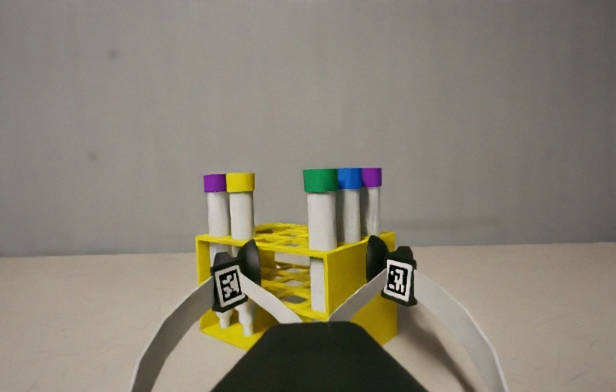

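Emit:
execute_actions(actions=[{"r2":{"joints":{"gripper_m":0.141}},"r1":{"end_of_arm":"enable_torque"}}], cameras=[])

Emit:
execute_actions(actions=[{"r2":{"joints":{"arm_m":0.3}},"r1":{"base":{"translate_m":-0.4}}}], cameras=[])

Emit:
execute_actions(actions=[{"r1":{"base":{"rotate_rad":-0.56},"joints":{"lift_m":0.8,"wrist_yaw_rad":0,"gripper_m":0.14}}}], cameras=["r2_wrist_camera","r2_head_camera","r1_head_camera","r1_wrist_camera"])

Scene clock: 28.80 s.
r1.base_odometry: x=-0.589 y=+1.534 heading=+1.719 (m, m, rad; r1's odometry frame)
r1.turned_by_wheels: +0.000 (rad since the last result)
r1.turned_by_imu: -0.001 (rad since the last result)
r1.base_tilt: forward=+0.2 right=-0.3 (deg)
r1.lidar_m: 0.51 0.80 1.36 1.34 2.68 2.63 2.60 2.09 1.16 0.57 0.47 0.44
r1.base_status: not commanded
r1.joint_positions: lift_m=+0.398 arm_m=+0.002 wrist_yaw_rad=-0.546 wrist_pitch_rad=-0.013 wrist_roll_rad=-0.017 gripper_m=+0.057
r1.joint_status: not commanded
r1.end_of_arm: enable_torque: each motor that was off is on again
r1.on_its_own: wrist_yaw_rad is held at -0.546, not at your +0.000, since a torque_fault; the wheels are slack since a limit_stop_at_tilt; lift_m is slack since a limit_stop_at_tilt; arm_m is slack since a limit_stop_at_tilt
r1.motor_effort: lift_m=+19(19) arm_m=+0(0) wrist_yaw_rad=+0(2) wrist_pitch_rad=-5(5) wrist_roll_rad=-1(1) gripper_m=-2(1) wheel_0=+0(0) wheel_1=+0(0) wheel_2=+0(0) (%)
r1.hand_pose: x=+0.3737 y=-0.2246 z=+0.5795 quat_wxyz=(+0.963, -0.010, -0.004, -0.270) (m; r1's base frame)
r1.wrist_depth_mm: 290 283 274 270 262 256 252 / 291 282 273 268 262 256 251 / 290 282 273 268 262 257 251 / 289 283 273 266 262 257 252 / 287 282 276 268 260 255 250 / 289 281 208 266 196 255 251 / 289 277 273 156 262 253 250
r2.base_odometry: x=+0.800 y=-1.025 heading=+0.000 (m, m, rad; r2's odometry frame)
r2.turned_by_wheels: +0.000 (rad since the last result)
r2.turned_by_imu: -0.001 (rad since the last result)
r2.base_tilt: forward=+0.2 right=-0.1 (deg)
r2.lidar_m: 0.64 0.68 1.00 1.96 2.08 2.93 3.51 1.33 1.18 1.14 0.84 0.65
r2.base_status: not commanded
r2.joint_positions: lift_m=+0.800 arm_m=+0.439 wrist_yaw_rad=+0.000 wrist_pitch_rad=+0.021 wrist_roll_rad=-0.005 gripper_m=+0.141
r2.joint_status: all done
r2.motor_effort: lift_m=+15(15) arm_m=+5(5) wrist_yaw_rad=+0(1) wrist_pitch_rad=-5(6) wrist_roll_rad=+3(3) gripper_m=-1(7) wheel_0=-1(2) wheel_1=+0(0) wheel_2=-1(1) (%)
r2.hand_pose: x=+0.8984 y=-0.0874 z=+0.9723 quat_wxyz=(+1.000, -0.003, +0.011, +0.000) (m; r2's base frame)
r2.wrist_depth_mm: 621 615 609 597 591 585 580 / 634 621 615 609 597 591 585 / 640 634 621 609 603 597 591 / 640 640 621 232 609 603 591 / 640 634 277 233 424 455 504 / 359 315 279 163 252 290 309 / 247 230 239 - 241 224 221
pictures: none
No camera images: the call's "cameras" was empty. Leave "cameras" out to get every camera's image.

Scene clock: 31.60 s.
r1.base_odometry: x=-0.530 y=+1.139 heading=+1.718 (m, m, rad; r1's odometry frame)
r1.turned_by_wheels: +0.000 (rad since the last result)
r1.turned_by_imu: +0.000 (rad since the last result)
r1.base_tilt: forward=+0.2 right=-0.3 (deg)
r1.lidar_m: 0.86 1.34 1.45 2.53 2.35 2.35 2.28 1.79 1.81 0.96 0.76 0.77
r1.base_status: done
r1.joint_positions: lift_m=+0.398 arm_m=+0.002 wrist_yaw_rad=-0.546 wrist_pitch_rad=-0.013 wrist_roll_rad=-0.017 gripper_m=+0.057
r1.joint_status: not commanded
r1.on_its_own: wrist_yaw_rad is held at -0.546, not at your +0.000, since a torque_fault; lift_m is slack since a limit_stop_at_tilt; arm_m is slack since a limit_stop_at_tilt
r1.motor_effort: lift_m=+19(19) arm_m=+0(0) wrist_yaw_rad=+0(2) wrist_pitch_rad=-4(5) wrist_roll_rad=-1(1) gripper_m=-3(1) wheel_0=-1(6) wheel_1=-1(9) wheel_2=-2(9) (%)
r1.hand_pose: x=+0.3737 y=-0.2246 z=+0.5795 quat_wxyz=(+0.963, -0.010, -0.004, -0.270) (m; r1's base frame)
r1.wrist_depth_mm: 640 627 603 585 574 559 544 / 627 615 591 580 569 559 539 / 634 609 597 591 569 554 544 / 627 615 597 580 574 559 535 / 634 615 597 580 569 554 544 / 634 615 208 580 196 559 535 / 627 603 597 156 569 544 544
r2.base_odometry: x=+0.800 y=-1.025 heading=+0.000 (m, m, rad; r2's odometry frame)
r2.turned_by_wheels: +0.000 (rad since the last result)
r2.turned_by_imu: -0.001 (rad since the last result)
r2.base_tilt: forward=+0.1 right=-0.1 (deg)
r2.lidar_m: 0.65 0.67 0.99 1.95 2.08 2.96 1.44 1.48 1.18 1.14 0.87 0.66
r2.base_status: not commanded
r2.joint_positions: lift_m=+0.800 arm_m=+0.301 wrist_yaw_rad=+0.000 wrist_pitch_rad=+0.021 wrist_roll_rad=-0.005 gripper_m=+0.141
r2.joint_status: all done
r2.motor_effort: lift_m=+15(15) arm_m=-5(2) wrist_yaw_rad=+1(1) wrist_pitch_rad=-6(6) wrist_roll_rad=+2(3) gripper_m=+0(1) wheel_0=-2(1) wheel_1=+0(0) wheel_2=-1(1) (%)
r2.hand_pose: x=+0.7602 y=-0.0874 z=+0.9723 quat_wxyz=(+1.000, -0.003, +0.011, +0.000) (m; r2's base frame)
r2.wrist_depth_mm: 768 759 741 732 723 723 707 / 768 759 750 741 732 715 715 / 768 759 759 759 741 723 723 / 788 768 768 389 750 741 723 / 661 621 512 387 535 455 504 / 359 317 290 163 278 289 309 / 248 230 239 - 241 224 223
pictures: none
No camera images: the call's "cameras" was empty. Leave "cameras" out to get every camera's image.

Scene clock: 34.23 s.
r1.base_odometry: x=-0.530 y=+1.139 heading=+1.159 (m, m, rad; r1's odometry frame)
r1.turned_by_wheels: -0.560 (rad since the last result)
r1.turned_by_imu: -0.563 (rad since the last result)
r1.base_tilt: forward=+0.2 right=-0.3 (deg)
r1.lidar_m: 0.76 0.84 1.25 1.45 2.48 2.37 2.35 2.32 1.79 1.82 1.01 0.77
r1.base_status: done
r1.joint_positions: lift_m=+0.800 arm_m=+0.002 wrist_yaw_rad=+0.000 wrist_pitch_rad=-0.013 wrist_roll_rad=-0.017 gripper_m=+0.140
r1.joint_status: all done
r1.on_its_own: arm_m is slack since a limit_stop_at_tilt
r1.motor_effort: lift_m=+22(25) arm_m=+0(0) wrist_yaw_rad=+0(5) wrist_pitch_rad=-4(5) wrist_roll_rad=-1(0) gripper_m=+2(3) wheel_0=+2(8) wheel_1=+1(12) wheel_2=+0(7) (%)
r1.hand_pose: x=+0.4612 y=-0.0875 z=+0.9818 quat_wxyz=(+1.000, -0.009, -0.007, +0.000) (m; r1's base frame)
r1.wrist_depth_mm: 585 564 559 544 539 521 521 / 585 569 554 549 539 517 508 / 591 580 564 544 539 517 512 / 585 569 559 549 535 517 512 / 580 569 564 549 539 517 512 / 580 202 554 549 530 504 517 / 580 569 554 147 530 517 512
r2.base_odometry: x=+0.800 y=-1.025 heading=+0.000 (m, m, rad; r2's odometry frame)
r2.turned_by_wheels: +0.000 (rad since the last result)
r2.turned_by_imu: -0.001 (rad since the last result)
r2.base_tilt: forward=+0.2 right=-0.2 (deg)
r2.lidar_m: 0.64 0.68 1.01 1.95 2.09 2.93 1.45 1.49 1.18 1.14 0.88 0.65
r2.base_status: not commanded
r2.joint_positions: lift_m=+0.800 arm_m=+0.301 wrist_yaw_rad=+0.000 wrist_pitch_rad=+0.021 wrist_roll_rad=-0.005 gripper_m=+0.141
r2.joint_status: not commanded
r2.motor_effort: lift_m=+15(15) arm_m=-5(5) wrist_yaw_rad=+2(1) wrist_pitch_rad=-5(5) wrist_roll_rad=+4(3) gripper_m=-1(0) wheel_0=-1(1) wheel_1=+0(0) wheel_2=-1(1) (%)
r2.hand_pose: x=+0.7602 y=-0.0874 z=+0.9723 quat_wxyz=(+1.000, -0.003, +0.011, +0.000) (m; r2's base frame)
r2.wrist_depth_mm: 768 759 741 732 723 715 707 / 759 759 750 741 732 715 715 / 778 778 759 750 741 732 723 / 788 778 759 389 750 741 732 / 661 621 512 387 535 455 504 / 359 317 291 163 279 289 309 / 247 230 239 - 241 224 224
pictures: r1_head_camera, r1_wrist_camera, r2_head_camera, r2_wrist_camera
Images, in order (width x height): r1_head_camera 420x560, r1_wrist_camera 616x392, r2_head_camera 420x560, r2_wrist_camera 616x392.

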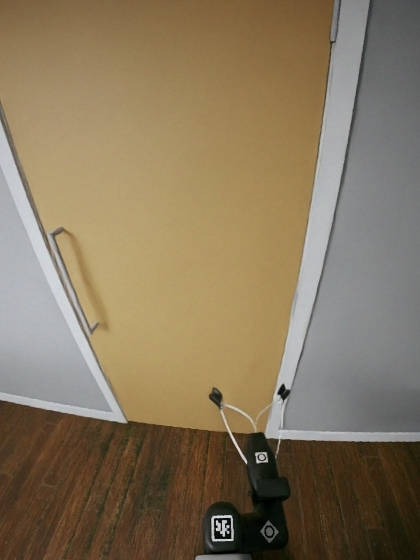

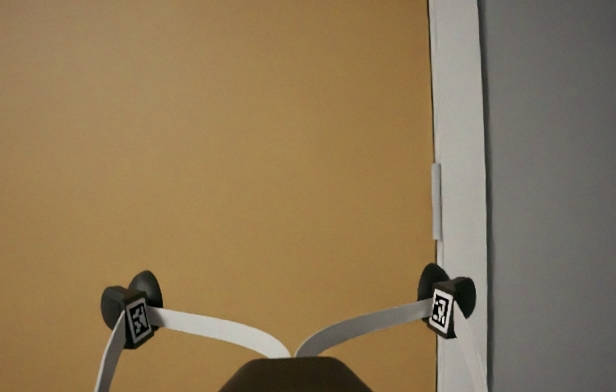

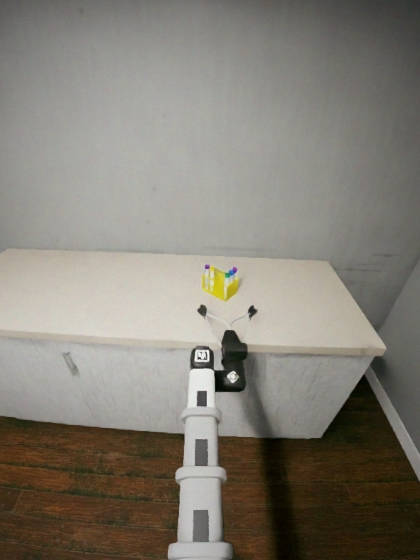

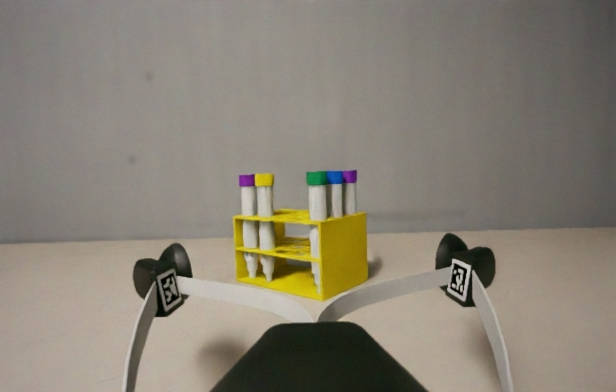

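Emit:
execute_actions(actions=[{"r2":{"base":{"strafe_m":0.56},"joints":{"arm_m":0.0}},"r1":{"base":{"strafe_m":0.62}}}], cameras=[])

Emit:
execute_actions(actions=[{"r2":{"base":{"rotate_rad":-0.75}}}], cameras=[])

Emit:
execute_actions(actions=[{"r2":{"base":{"strafe_m":0.23}}}], cameras=[])

Emit:
execute_actions(actions=[{"r2":{"base":{"translate_m":0.25},"joints":{"arm_m":0.15}}}], cameras=["r2_wrist_camera","r1_wrist_camera"])

Scene clock: 39.63 s.
r1.base_odometry: x=-1.098 y=+1.387 heading=+1.159 (m, m, rad; r1's odometry frame)
r1.turned_by_wheels: +0.000 (rad since the last result)
r1.turned_by_imu: +0.000 (rad since the last result)
r1.base_tilt: forward=+0.2 right=-0.3 (deg)
r1.lidar_m: 0.81 0.92 1.39 1.65 1.10 2.29 2.27 2.49 2.46 2.29 1.09 0.85
r1.base_status: done
r1.joint_positions: lift_m=+0.800 arm_m=+0.002 wrist_yaw_rad=+0.000 wrist_pitch_rad=-0.013 wrist_roll_rad=-0.017 gripper_m=+0.140
r1.joint_status: not commanded
r1.on_its_own: arm_m is slack since a limit_stop_at_tilt
r1.motor_effort: lift_m=+21(22) arm_m=+0(0) wrist_yaw_rad=+1(0) wrist_pitch_rad=-6(6) wrist_roll_rad=-1(1) gripper_m=-1(4) wheel_0=+1(12) wheel_1=+0(7) wheel_2=+1(2) (%)
r1.hand_pose: x=+0.4612 y=-0.0874 z=+0.9819 quat_wxyz=(+1.000, -0.009, -0.007, +0.000) (m; r1's base frame)
r1.wrist_depth_mm: 668 640 640 627 609 597 591 / 668 654 634 621 609 591 597 / 668 654 634 634 615 597 580 / 668 647 634 627 609 597 597 / 668 647 640 615 609 597 585 / 661 202 615 621 609 591 585 / 661 647 634 148 609 597 580
r2.base_odometry: x=+0.800 y=-0.465 heading=+0.000 (m, m, rad; r2's odometry frame)
r2.turned_by_wheels: +0.000 (rad since the last result)
r2.turned_by_imu: +0.000 (rad since the last result)
r2.base_tilt: forward=+0.2 right=-0.1 (deg)
r2.lidar_m: 0.66 0.71 1.44 1.38 1.47 2.12 3.49 1.10 1.17 1.70 0.88 0.68
r2.base_status: done
r2.joint_positions: lift_m=+0.800 arm_m=+0.003 wrist_yaw_rad=+0.000 wrist_pitch_rad=+0.021 wrist_roll_rad=-0.005 gripper_m=+0.141
r2.joint_status: all done
joint sent to its limit — the command would take r2.arm_m past its lower limit, so that joint was sent only as far as its limit.
r2.motor_effort: lift_m=+16(16) arm_m=-5(1) wrist_yaw_rad=-1(0) wrist_pitch_rad=-5(6) wrist_roll_rad=+2(2) gripper_m=+0(1) wheel_0=+0(11) wheel_1=-1(9) wheel_2=+0(2) (%)
r2.hand_pose: x=+0.4628 y=-0.0874 z=+0.9722 quat_wxyz=(+1.000, -0.003, +0.011, +0.000) (m; r2's base frame)
r2.wrist_depth_mm: 1078 1078 1060 1042 1042 1025 1025 / 1098 1078 1078 1060 1042 1042 1025 / 1118 1098 1078 1060 1042 1042 1025 / 1118 1118 1098 1078 1060 1042 1025 / 661 634 603 580 554 462 517 / 504 480 488 163 473 449 459 / 512 504 496 - 480 469 466
pictures: none
No camera images: the call's "cameras" was empty. Leave "cameras" out to get every camera's image.

Scene clock: 41.13 s.
r1.base_odometry: x=-1.098 y=+1.387 heading=+1.159 (m, m, rad; r1's odometry frame)
r1.turned_by_wheels: +0.000 (rad since the last result)
r1.turned_by_imu: +0.000 (rad since the last result)
r1.base_tilt: forward=+0.2 right=-0.3 (deg)
r1.lidar_m: 0.77 0.91 1.40 1.27 1.11 2.29 2.27 2.51 2.46 2.29 1.10 0.85
r1.base_status: not commanded
r1.joint_positions: lift_m=+0.800 arm_m=+0.002 wrist_yaw_rad=+0.000 wrist_pitch_rad=-0.013 wrist_roll_rad=-0.017 gripper_m=+0.140
r1.joint_status: not commanded
r1.on_its_own: arm_m is slack since a limit_stop_at_tilt
r1.motor_effort: lift_m=+21(20) arm_m=+0(0) wrist_yaw_rad=-1(2) wrist_pitch_rad=-5(5) wrist_roll_rad=-1(1) gripper_m=+1(1) wheel_0=+1(1) wheel_1=+0(0) wheel_2=+1(1) (%)
r1.hand_pose: x=+0.4612 y=-0.0874 z=+0.9819 quat_wxyz=(+1.000, -0.009, -0.007, +0.000) (m; r1's base frame)
r1.wrist_depth_mm: 661 654 640 615 609 603 585 / 661 654 640 621 603 603 585 / 676 647 640 621 609 603 585 / 668 654 634 615 615 603 585 / 654 647 621 615 609 597 591 / 661 202 621 627 603 591 585 / 661 640 634 147 609 597 585
r2.base_odometry: x=+0.800 y=-0.465 heading=-0.751 (m, m, rad; r2's odometry frame)
r2.turned_by_wheels: -0.750 (rad since the last result)
r2.turned_by_imu: -0.767 (rad since the last result)
r2.base_tilt: forward=+0.3 right=-0.1 (deg)
r2.lidar_m: 0.73 0.66 0.68 0.85 1.39 1.42 1.74 3.30 1.17 1.10 1.70 1.19
r2.base_status: done
r2.joint_positions: lift_m=+0.800 arm_m=+0.003 wrist_yaw_rad=+0.000 wrist_pitch_rad=+0.021 wrist_roll_rad=-0.005 gripper_m=+0.141
r2.joint_status: not commanded
r2.motor_effort: lift_m=+16(16) arm_m=-5(4) wrist_yaw_rad=+2(1) wrist_pitch_rad=-6(5) wrist_roll_rad=+3(3) gripper_m=+2(1) wheel_0=+0(7) wheel_1=+0(7) wheel_2=-1(6) (%)
r2.hand_pose: x=+0.4628 y=-0.0875 z=+0.9722 quat_wxyz=(+1.000, -0.003, +0.011, +0.000) (m; r2's base frame)
r2.wrist_depth_mm: 960 1098 1308 1537 1756 1464 1229 / 976 1098 1281 1537 1756 1464 1229 / 960 1098 1281 1537 1756 1464 1255 / 960 1078 1229 1464 1756 1464 1255 / 668 634 661 768 917 1430 1281 / 473 517 609 163 917 1464 1281 / 484 539 627 - 1042 1537 1308
pictures: none
No camera images: the call's "cameras" was empty. Leave "cameras" out to get every camera's image.

Scene clock: 43.20 s.
r1.base_odometry: x=-1.098 y=+1.387 heading=+1.159 (m, m, rad; r1's odometry frame)
r1.turned_by_wheels: +0.000 (rad since the last result)
r1.turned_by_imu: -0.001 (rad since the last result)
r1.base_tilt: forward=+0.1 right=-0.2 (deg)
r1.lidar_m: 0.78 0.90 1.37 1.66 1.33 2.31 2.26 2.50 2.45 2.27 1.09 0.85
r1.base_status: not commanded
r1.joint_positions: lift_m=+0.800 arm_m=+0.002 wrist_yaw_rad=+0.000 wrist_pitch_rad=-0.013 wrist_roll_rad=-0.017 gripper_m=+0.140
r1.joint_status: not commanded
r1.on_its_own: arm_m is slack since a limit_stop_at_tilt
r1.motor_effort: lift_m=+20(21) arm_m=+0(0) wrist_yaw_rad=-1(2) wrist_pitch_rad=-5(5) wrist_roll_rad=-1(1) gripper_m=+2(0) wheel_0=+0(1) wheel_1=+0(0) wheel_2=+0(0) (%)
r1.hand_pose: x=+0.4612 y=-0.0874 z=+0.9819 quat_wxyz=(+1.000, -0.009, -0.007, +0.000) (m; r1's base frame)
r1.wrist_depth_mm: 668 654 640 621 621 603 585 / 661 654 634 621 615 597 591 / 668 654 640 621 609 597 591 / 676 647 634 627 609 591 580 / 661 640 627 621 609 597 580 / 661 201 621 621 609 591 591 / 661 647 634 147 609 591 585
r2.base_odometry: x=+0.957 y=-0.297 heading=-0.750 (m, m, rad; r2's odometry frame)
r2.turned_by_wheels: +0.000 (rad since the last result)
r2.turned_by_imu: +0.000 (rad since the last result)
r2.base_tilt: forward=+0.1 right=-0.2 (deg)
r2.lidar_m: 0.58 0.51 0.53 0.65 1.21 1.23 1.51 2.92 3.36 1.32 1.87 0.92
r2.base_status: done
r2.joint_positions: lift_m=+0.800 arm_m=+0.003 wrist_yaw_rad=+0.000 wrist_pitch_rad=+0.021 wrist_roll_rad=-0.005 gripper_m=+0.141
r2.joint_status: not commanded
r2.motor_effort: lift_m=+16(16) arm_m=-5(5) wrist_yaw_rad=+1(1) wrist_pitch_rad=-6(6) wrist_roll_rad=+3(3) gripper_m=+1(0) wheel_0=+2(9) wheel_1=+0(10) wheel_2=-1(1) (%)
r2.hand_pose: x=+0.4628 y=-0.0874 z=+0.9722 quat_wxyz=(+1.000, -0.003, +0.011, +0.000) (m; r2's base frame)
r2.wrist_depth_mm: 842 960 1118 1366 1708 1618 1366 / 842 960 1138 1366 1708 1618 1397 / 842 976 1138 1366 1708 1661 1397 / 854 960 1118 1042 1618 1618 1397 / 668 634 603 591 707 891 1430 / 364 384 449 163 699 866 1430 / 355 404 469 - 768 904 1430
pictures: none
No camera images: the call's "cameras" was empty. Leave "cameras" out to get every camera's image.

Scene clock: 45.47 s.
r1.base_odometry: x=-1.098 y=+1.387 heading=+1.159 (m, m, rad; r1's odometry frame)
r1.turned_by_wheels: +0.000 (rad since the last result)
r1.turned_by_imu: -0.001 (rad since the last result)
r1.base_tilt: forward=+0.2 right=-0.2 (deg)
r1.lidar_m: 0.78 0.93 1.38 1.60 1.39 2.29 2.27 2.48 2.46 2.28 1.07 0.86
r1.base_status: not commanded
r1.joint_positions: lift_m=+0.800 arm_m=+0.002 wrist_yaw_rad=+0.000 wrist_pitch_rad=-0.013 wrist_roll_rad=-0.017 gripper_m=+0.140
r1.joint_status: not commanded
r1.on_its_own: arm_m is slack since a limit_stop_at_tilt
r1.motor_effort: lift_m=+21(20) arm_m=+0(0) wrist_yaw_rad=-2(1) wrist_pitch_rad=-5(5) wrist_roll_rad=-1(1) gripper_m=-1(1) wheel_0=+0(1) wheel_1=+0(0) wheel_2=+1(1) (%)
r1.hand_pose: x=+0.4612 y=-0.0874 z=+0.9819 quat_wxyz=(+1.000, -0.009, -0.007, +0.000) (m; r1's base frame)
r1.wrist_depth_mm: 668 654 640 627 615 597 585 / 654 661 640 621 609 591 591 / 668 654 640 615 609 597 585 / 668 647 634 627 615 597 585 / 661 654 634 621 615 597 591 / 668 201 615 621 609 591 585 / 661 647 634 147 609 597 580
r2.base_odometry: x=+1.140 y=-0.467 heading=-0.750 (m, m, rad; r2's odometry frame)
r2.turned_by_wheels: +0.000 (rad since the last result)
r2.turned_by_imu: -0.003 (rad since the last result)
r2.base_tilt: forward=+0.3 right=-0.1 (deg)
r2.lidar_m: 0.37 0.32 0.33 0.42 1.38 1.37 1.72 3.23 1.37 1.40 1.71 0.60
r2.base_status: done
r2.joint_positions: lift_m=+0.800 arm_m=+0.149 wrist_yaw_rad=+0.000 wrist_pitch_rad=+0.021 wrist_roll_rad=-0.005 gripper_m=+0.141
r2.joint_status: all done
r2.motor_effort: lift_m=+16(16) arm_m=+5(9) wrist_yaw_rad=-1(3) wrist_pitch_rad=-5(6) wrist_roll_rad=+2(3) gripper_m=+1(1) wheel_0=+0(4) wheel_1=-1(5) wheel_2=+2(8) (%)
r2.hand_pose: x=+0.6085 y=-0.0874 z=+0.9722 quat_wxyz=(+1.000, -0.003, +0.011, +0.000) (m; r2's base frame)
r2.wrist_depth_mm: 609 691 798 960 1205 1366 1182 / 603 683 809 960 1205 1366 1182 / 609 691 798 976 1205 1397 1182 / 609 691 768 904 1182 1397 1182 / 585 627 462 492 549 455 508 / 359 319 291 163 279 293 370 / 248 231 240 - 243 253 433
pictures: r1_wrist_camera, r2_wrist_camera
Images, in order (width x height): r1_wrist_camera 616x392, r2_wrist_camera 616x392.

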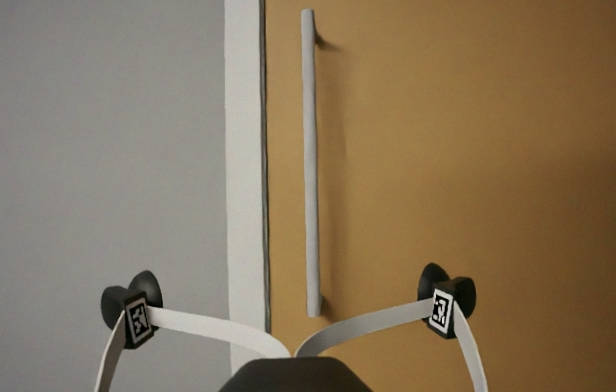

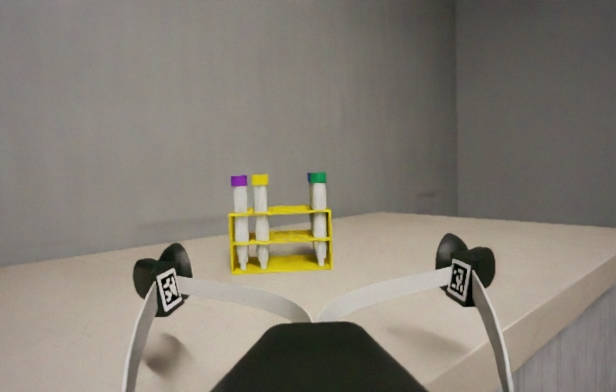

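Emit:
execute_actions(actions=[{"r2":{"base":{"strafe_m":0.033}},"r1":{"joints":{"lift_m":0.98}}}], cameras=[])

Emit:
execute_actions(actions=[{"r2":{"joints":{"arm_m":0.41}},"r1":{"joints":{"arm_m":0.33}}}], cameras=[])

Emit:
execute_actions(actions=[{"r2":{"joints":{"gripper_m":0.05}},"r1":{"joints":{"gripper_m":0.0}}}], cameras=["r2_wrist_camera","r1_wrist_camera"])

Scene clock: 49.57 s.
r1.base_odometry: x=-1.098 y=+1.387 heading=+1.159 (m, m, rad; r1's odometry frame)
r1.turned_by_wheels: +0.000 (rad since the last result)
r1.turned_by_imu: -0.001 (rad since the last result)
r1.base_tilt: forward=+0.2 right=-0.3 (deg)
r1.lidar_m: 0.75 0.92 1.41 1.63 1.41 2.29 2.27 2.47 2.45 2.30 1.08 0.85
r1.base_status: not commanded
r1.joint_positions: lift_m=+0.980 arm_m=+0.002 wrist_yaw_rad=+0.000 wrist_pitch_rad=-0.013 wrist_roll_rad=-0.017 gripper_m=+0.140
r1.joint_status: all done
r1.on_its_own: arm_m is slack since a limit_stop_at_tilt
r1.motor_effort: lift_m=+21(22) arm_m=+0(0) wrist_yaw_rad=+0(1) wrist_pitch_rad=-5(4) wrist_roll_rad=-1(1) gripper_m=+1(1) wheel_0=+1(0) wheel_1=+0(0) wheel_2=+1(0) (%)
r1.hand_pose: x=+0.4612 y=-0.0874 z=+1.1618 quat_wxyz=(+1.000, -0.009, -0.007, +0.000) (m; r1's base frame)
r1.wrist_depth_mm: 668 661 640 621 615 597 585 / 676 654 627 627 609 609 585 / 661 647 640 627 609 597 585 / 661 647 640 627 615 597 591 / 661 640 634 621 615 603 597 / 661 201 615 615 597 585 580 / 668 647 634 147 609 597 580
r2.base_odometry: x=+1.162 y=-0.443 heading=-0.751 (m, m, rad; r2's odometry frame)
r2.turned_by_wheels: +0.000 (rad since the last result)
r2.turned_by_imu: -0.002 (rad since the last result)
r2.base_tilt: forward=+0.3 right=-0.2 (deg)
r2.lidar_m: 0.36 0.30 0.31 0.40 1.36 1.37 1.70 3.22 1.42 1.43 1.74 0.57
r2.base_status: done
r2.joint_positions: lift_m=+0.800 arm_m=+0.149 wrist_yaw_rad=+0.000 wrist_pitch_rad=+0.021 wrist_roll_rad=-0.005 gripper_m=+0.141
r2.joint_status: not commanded
r2.motor_effort: lift_m=+17(16) arm_m=+5(5) wrist_yaw_rad=+0(1) wrist_pitch_rad=-5(5) wrist_roll_rad=+2(3) gripper_m=-3(1) wheel_0=-1(4) wheel_1=-2(9) wheel_2=+0(1) (%)
r2.hand_pose: x=+0.6085 y=-0.0874 z=+0.9722 quat_wxyz=(+1.000, -0.003, +0.011, +0.000) (m; r2's base frame)
r2.wrist_depth_mm: 585 668 778 946 1160 1366 1182 / 591 668 788 946 1182 1397 1182 / 585 676 788 931 1160 1366 1205 / 591 676 788 512 1138 1397 1205 / 569 627 525 462 539 459 512 / 359 317 293 163 279 290 332 / 248 230 239 - 243 228 330
pictures: none
No camera images: the call's "cameras" was empty. Leave "cameras" out to get every camera's image.

Scene clock: 51.67 s.
r1.base_odometry: x=-1.098 y=+1.387 heading=+1.159 (m, m, rad; r1's odometry frame)
r1.turned_by_wheels: +0.000 (rad since the last result)
r1.turned_by_imu: -0.001 (rad since the last result)
r1.base_tilt: forward=+0.2 right=-0.3 (deg)
r1.lidar_m: 0.77 0.88 1.37 1.65 1.42 2.31 2.26 2.51 2.44 2.27 1.08 0.85
r1.base_status: not commanded
r1.joint_positions: lift_m=+0.980 arm_m=+0.329 wrist_yaw_rad=+0.000 wrist_pitch_rad=-0.013 wrist_roll_rad=-0.017 gripper_m=+0.140
r1.joint_status: all done
r1.motor_effort: lift_m=+21(21) arm_m=+5(8) wrist_yaw_rad=+0(1) wrist_pitch_rad=-4(4) wrist_roll_rad=+0(1) gripper_m=-3(1) wheel_0=+1(1) wheel_1=+0(0) wheel_2=+0(1) (%)
r1.hand_pose: x=+0.7885 y=-0.0874 z=+1.1619 quat_wxyz=(+1.000, -0.009, -0.007, +0.000) (m; r1's base frame)
r1.wrist_depth_mm: 315 306 290 296 289 283 277 / 315 304 289 294 289 282 278 / 314 307 291 294 289 282 277 / 312 307 289 294 287 282 277 / 314 306 291 294 289 281 278 / 314 200 287 294 285 279 276 / 312 290 287 148 286 281 277
r2.base_odometry: x=+1.162 y=-0.443 heading=-0.751 (m, m, rad; r2's odometry frame)
r2.turned_by_wheels: +0.000 (rad since the last result)
r2.turned_by_imu: -0.001 (rad since the last result)
r2.base_tilt: forward=+0.3 right=-0.1 (deg)
r2.lidar_m: 0.37 0.31 0.30 0.37 1.37 1.37 1.68 3.20 1.41 1.43 1.74 0.57
r2.base_status: not commanded
r2.joint_positions: lift_m=+0.800 arm_m=+0.409 wrist_yaw_rad=+0.000 wrist_pitch_rad=+0.021 wrist_roll_rad=-0.005 gripper_m=+0.141
r2.joint_status: all done
r2.motor_effort: lift_m=+16(16) arm_m=+5(5) wrist_yaw_rad=-1(2) wrist_pitch_rad=-5(5) wrist_roll_rad=+3(3) gripper_m=+1(3) wheel_0=-1(1) wheel_1=-2(2) wheel_2=+0(0) (%)
r2.hand_pose: x=+0.8685 y=-0.0874 z=+0.9722 quat_wxyz=(+1.000, -0.003, +0.011, +0.000) (m; r2's base frame)
r2.wrist_depth_mm: 427 488 569 683 854 1138 1060 / 430 488 569 683 854 1138 1060 / 427 492 574 683 866 1160 1078 / 430 492 200 691 260 1138 1078 / 433 480 202 439 233 455 504 / 357 317 202 163 200 289 309 / 247 229 209 - 212 224 222
pictures: none
No camera images: the call's "cameras" was empty. Leave "cameras" out to get every camera's image.

Scene clock: 54.03 s.
r1.base_odometry: x=-1.098 y=+1.387 heading=+1.156 (m, m, rad; r1's odometry frame)
r1.turned_by_wheels: -0.002 (rad since the last result)
r1.turned_by_imu: -0.003 (rad since the last result)
r1.base_tilt: forward=+0.2 right=-0.2 (deg)
r1.lidar_m: 0.78 0.93 1.39 1.66 1.44 2.29 2.26 2.51 2.45 2.30 1.08 0.85
r1.base_status: not commanded
r1.joint_positions: lift_m=+0.980 arm_m=+0.329 wrist_yaw_rad=-0.017 wrist_pitch_rad=-0.013 wrist_roll_rad=-0.017 gripper_m=+0.000
r1.joint_status: all done
r1.on_its_own: wrist_yaw_rad is at rest, and its effort (+49) is outside its rest range (-13 to +13)
r1.motor_effort: lift_m=+21(21) arm_m=+4(5) wrist_yaw_rad=+49(45) wrist_pitch_rad=-5(4) wrist_roll_rad=+0(1) gripper_m=-14(19) wheel_0=-13(13) wheel_1=-6(6) wheel_2=-9(9) (%)
r1.hand_pose: x=+0.7871 y=-0.0922 z=+1.1619 quat_wxyz=(+1.000, -0.009, -0.007, -0.008) (m; r1's base frame)
r1.wrist_depth_mm: 307 290 291 289 286 282 277 / 306 290 293 287 285 279 279 / 306 289 291 287 287 282 278 / 307 289 291 287 283 281 278 / 306 289 291 287 286 281 278 / 307 289 206 219 187 281 279 / 306 289 285 218 286 277 278
r2.base_odometry: x=+1.162 y=-0.443 heading=-0.751 (m, m, rad; r2's odometry frame)
r2.turned_by_wheels: +0.000 (rad since the last result)
r2.turned_by_imu: -0.001 (rad since the last result)
r2.base_tilt: forward=+0.3 right=-0.2 (deg)
r2.lidar_m: 0.37 0.31 0.30 0.39 1.36 1.37 1.69 3.23 1.43 1.41 1.74 0.57
r2.base_status: not commanded
r2.joint_positions: lift_m=+0.800 arm_m=+0.409 wrist_yaw_rad=+0.000 wrist_pitch_rad=+0.021 wrist_roll_rad=-0.005 gripper_m=+0.051
r2.joint_status: all done
r2.motor_effort: lift_m=+16(16) arm_m=+5(5) wrist_yaw_rad=-2(1) wrist_pitch_rad=-5(6) wrist_roll_rad=+3(2) gripper_m=-23(25) wheel_0=-1(1) wheel_1=-2(2) wheel_2=+0(0) (%)
r2.hand_pose: x=+0.8685 y=-0.0874 z=+0.9722 quat_wxyz=(+1.000, -0.003, +0.011, +0.000) (m; r2's base frame)
r2.wrist_depth_mm: 430 492 569 683 854 1160 1060 / 430 488 569 683 854 1138 1060 / 427 492 569 683 854 1138 1078 / 430 492 179 691 212 1138 1078 / 430 484 180 251 189 517 504 / 357 175 182 202 189 175 276 / 234 240 181 - 187 224 234
pictures: r1_wrist_camera, r2_wrist_camera
Images, in order (width x height): r1_wrist_camera 616x392, r2_wrist_camera 616x392.

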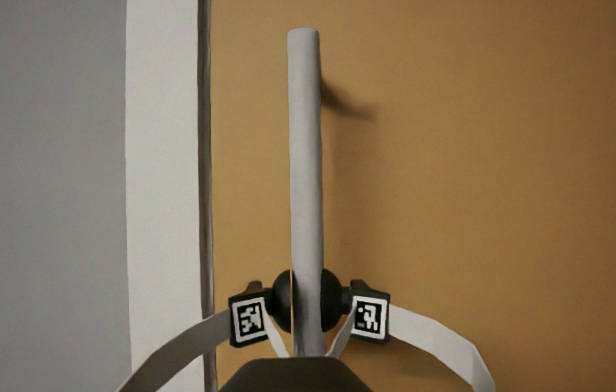

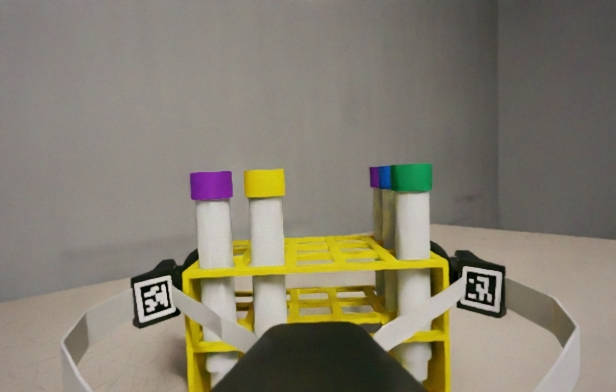

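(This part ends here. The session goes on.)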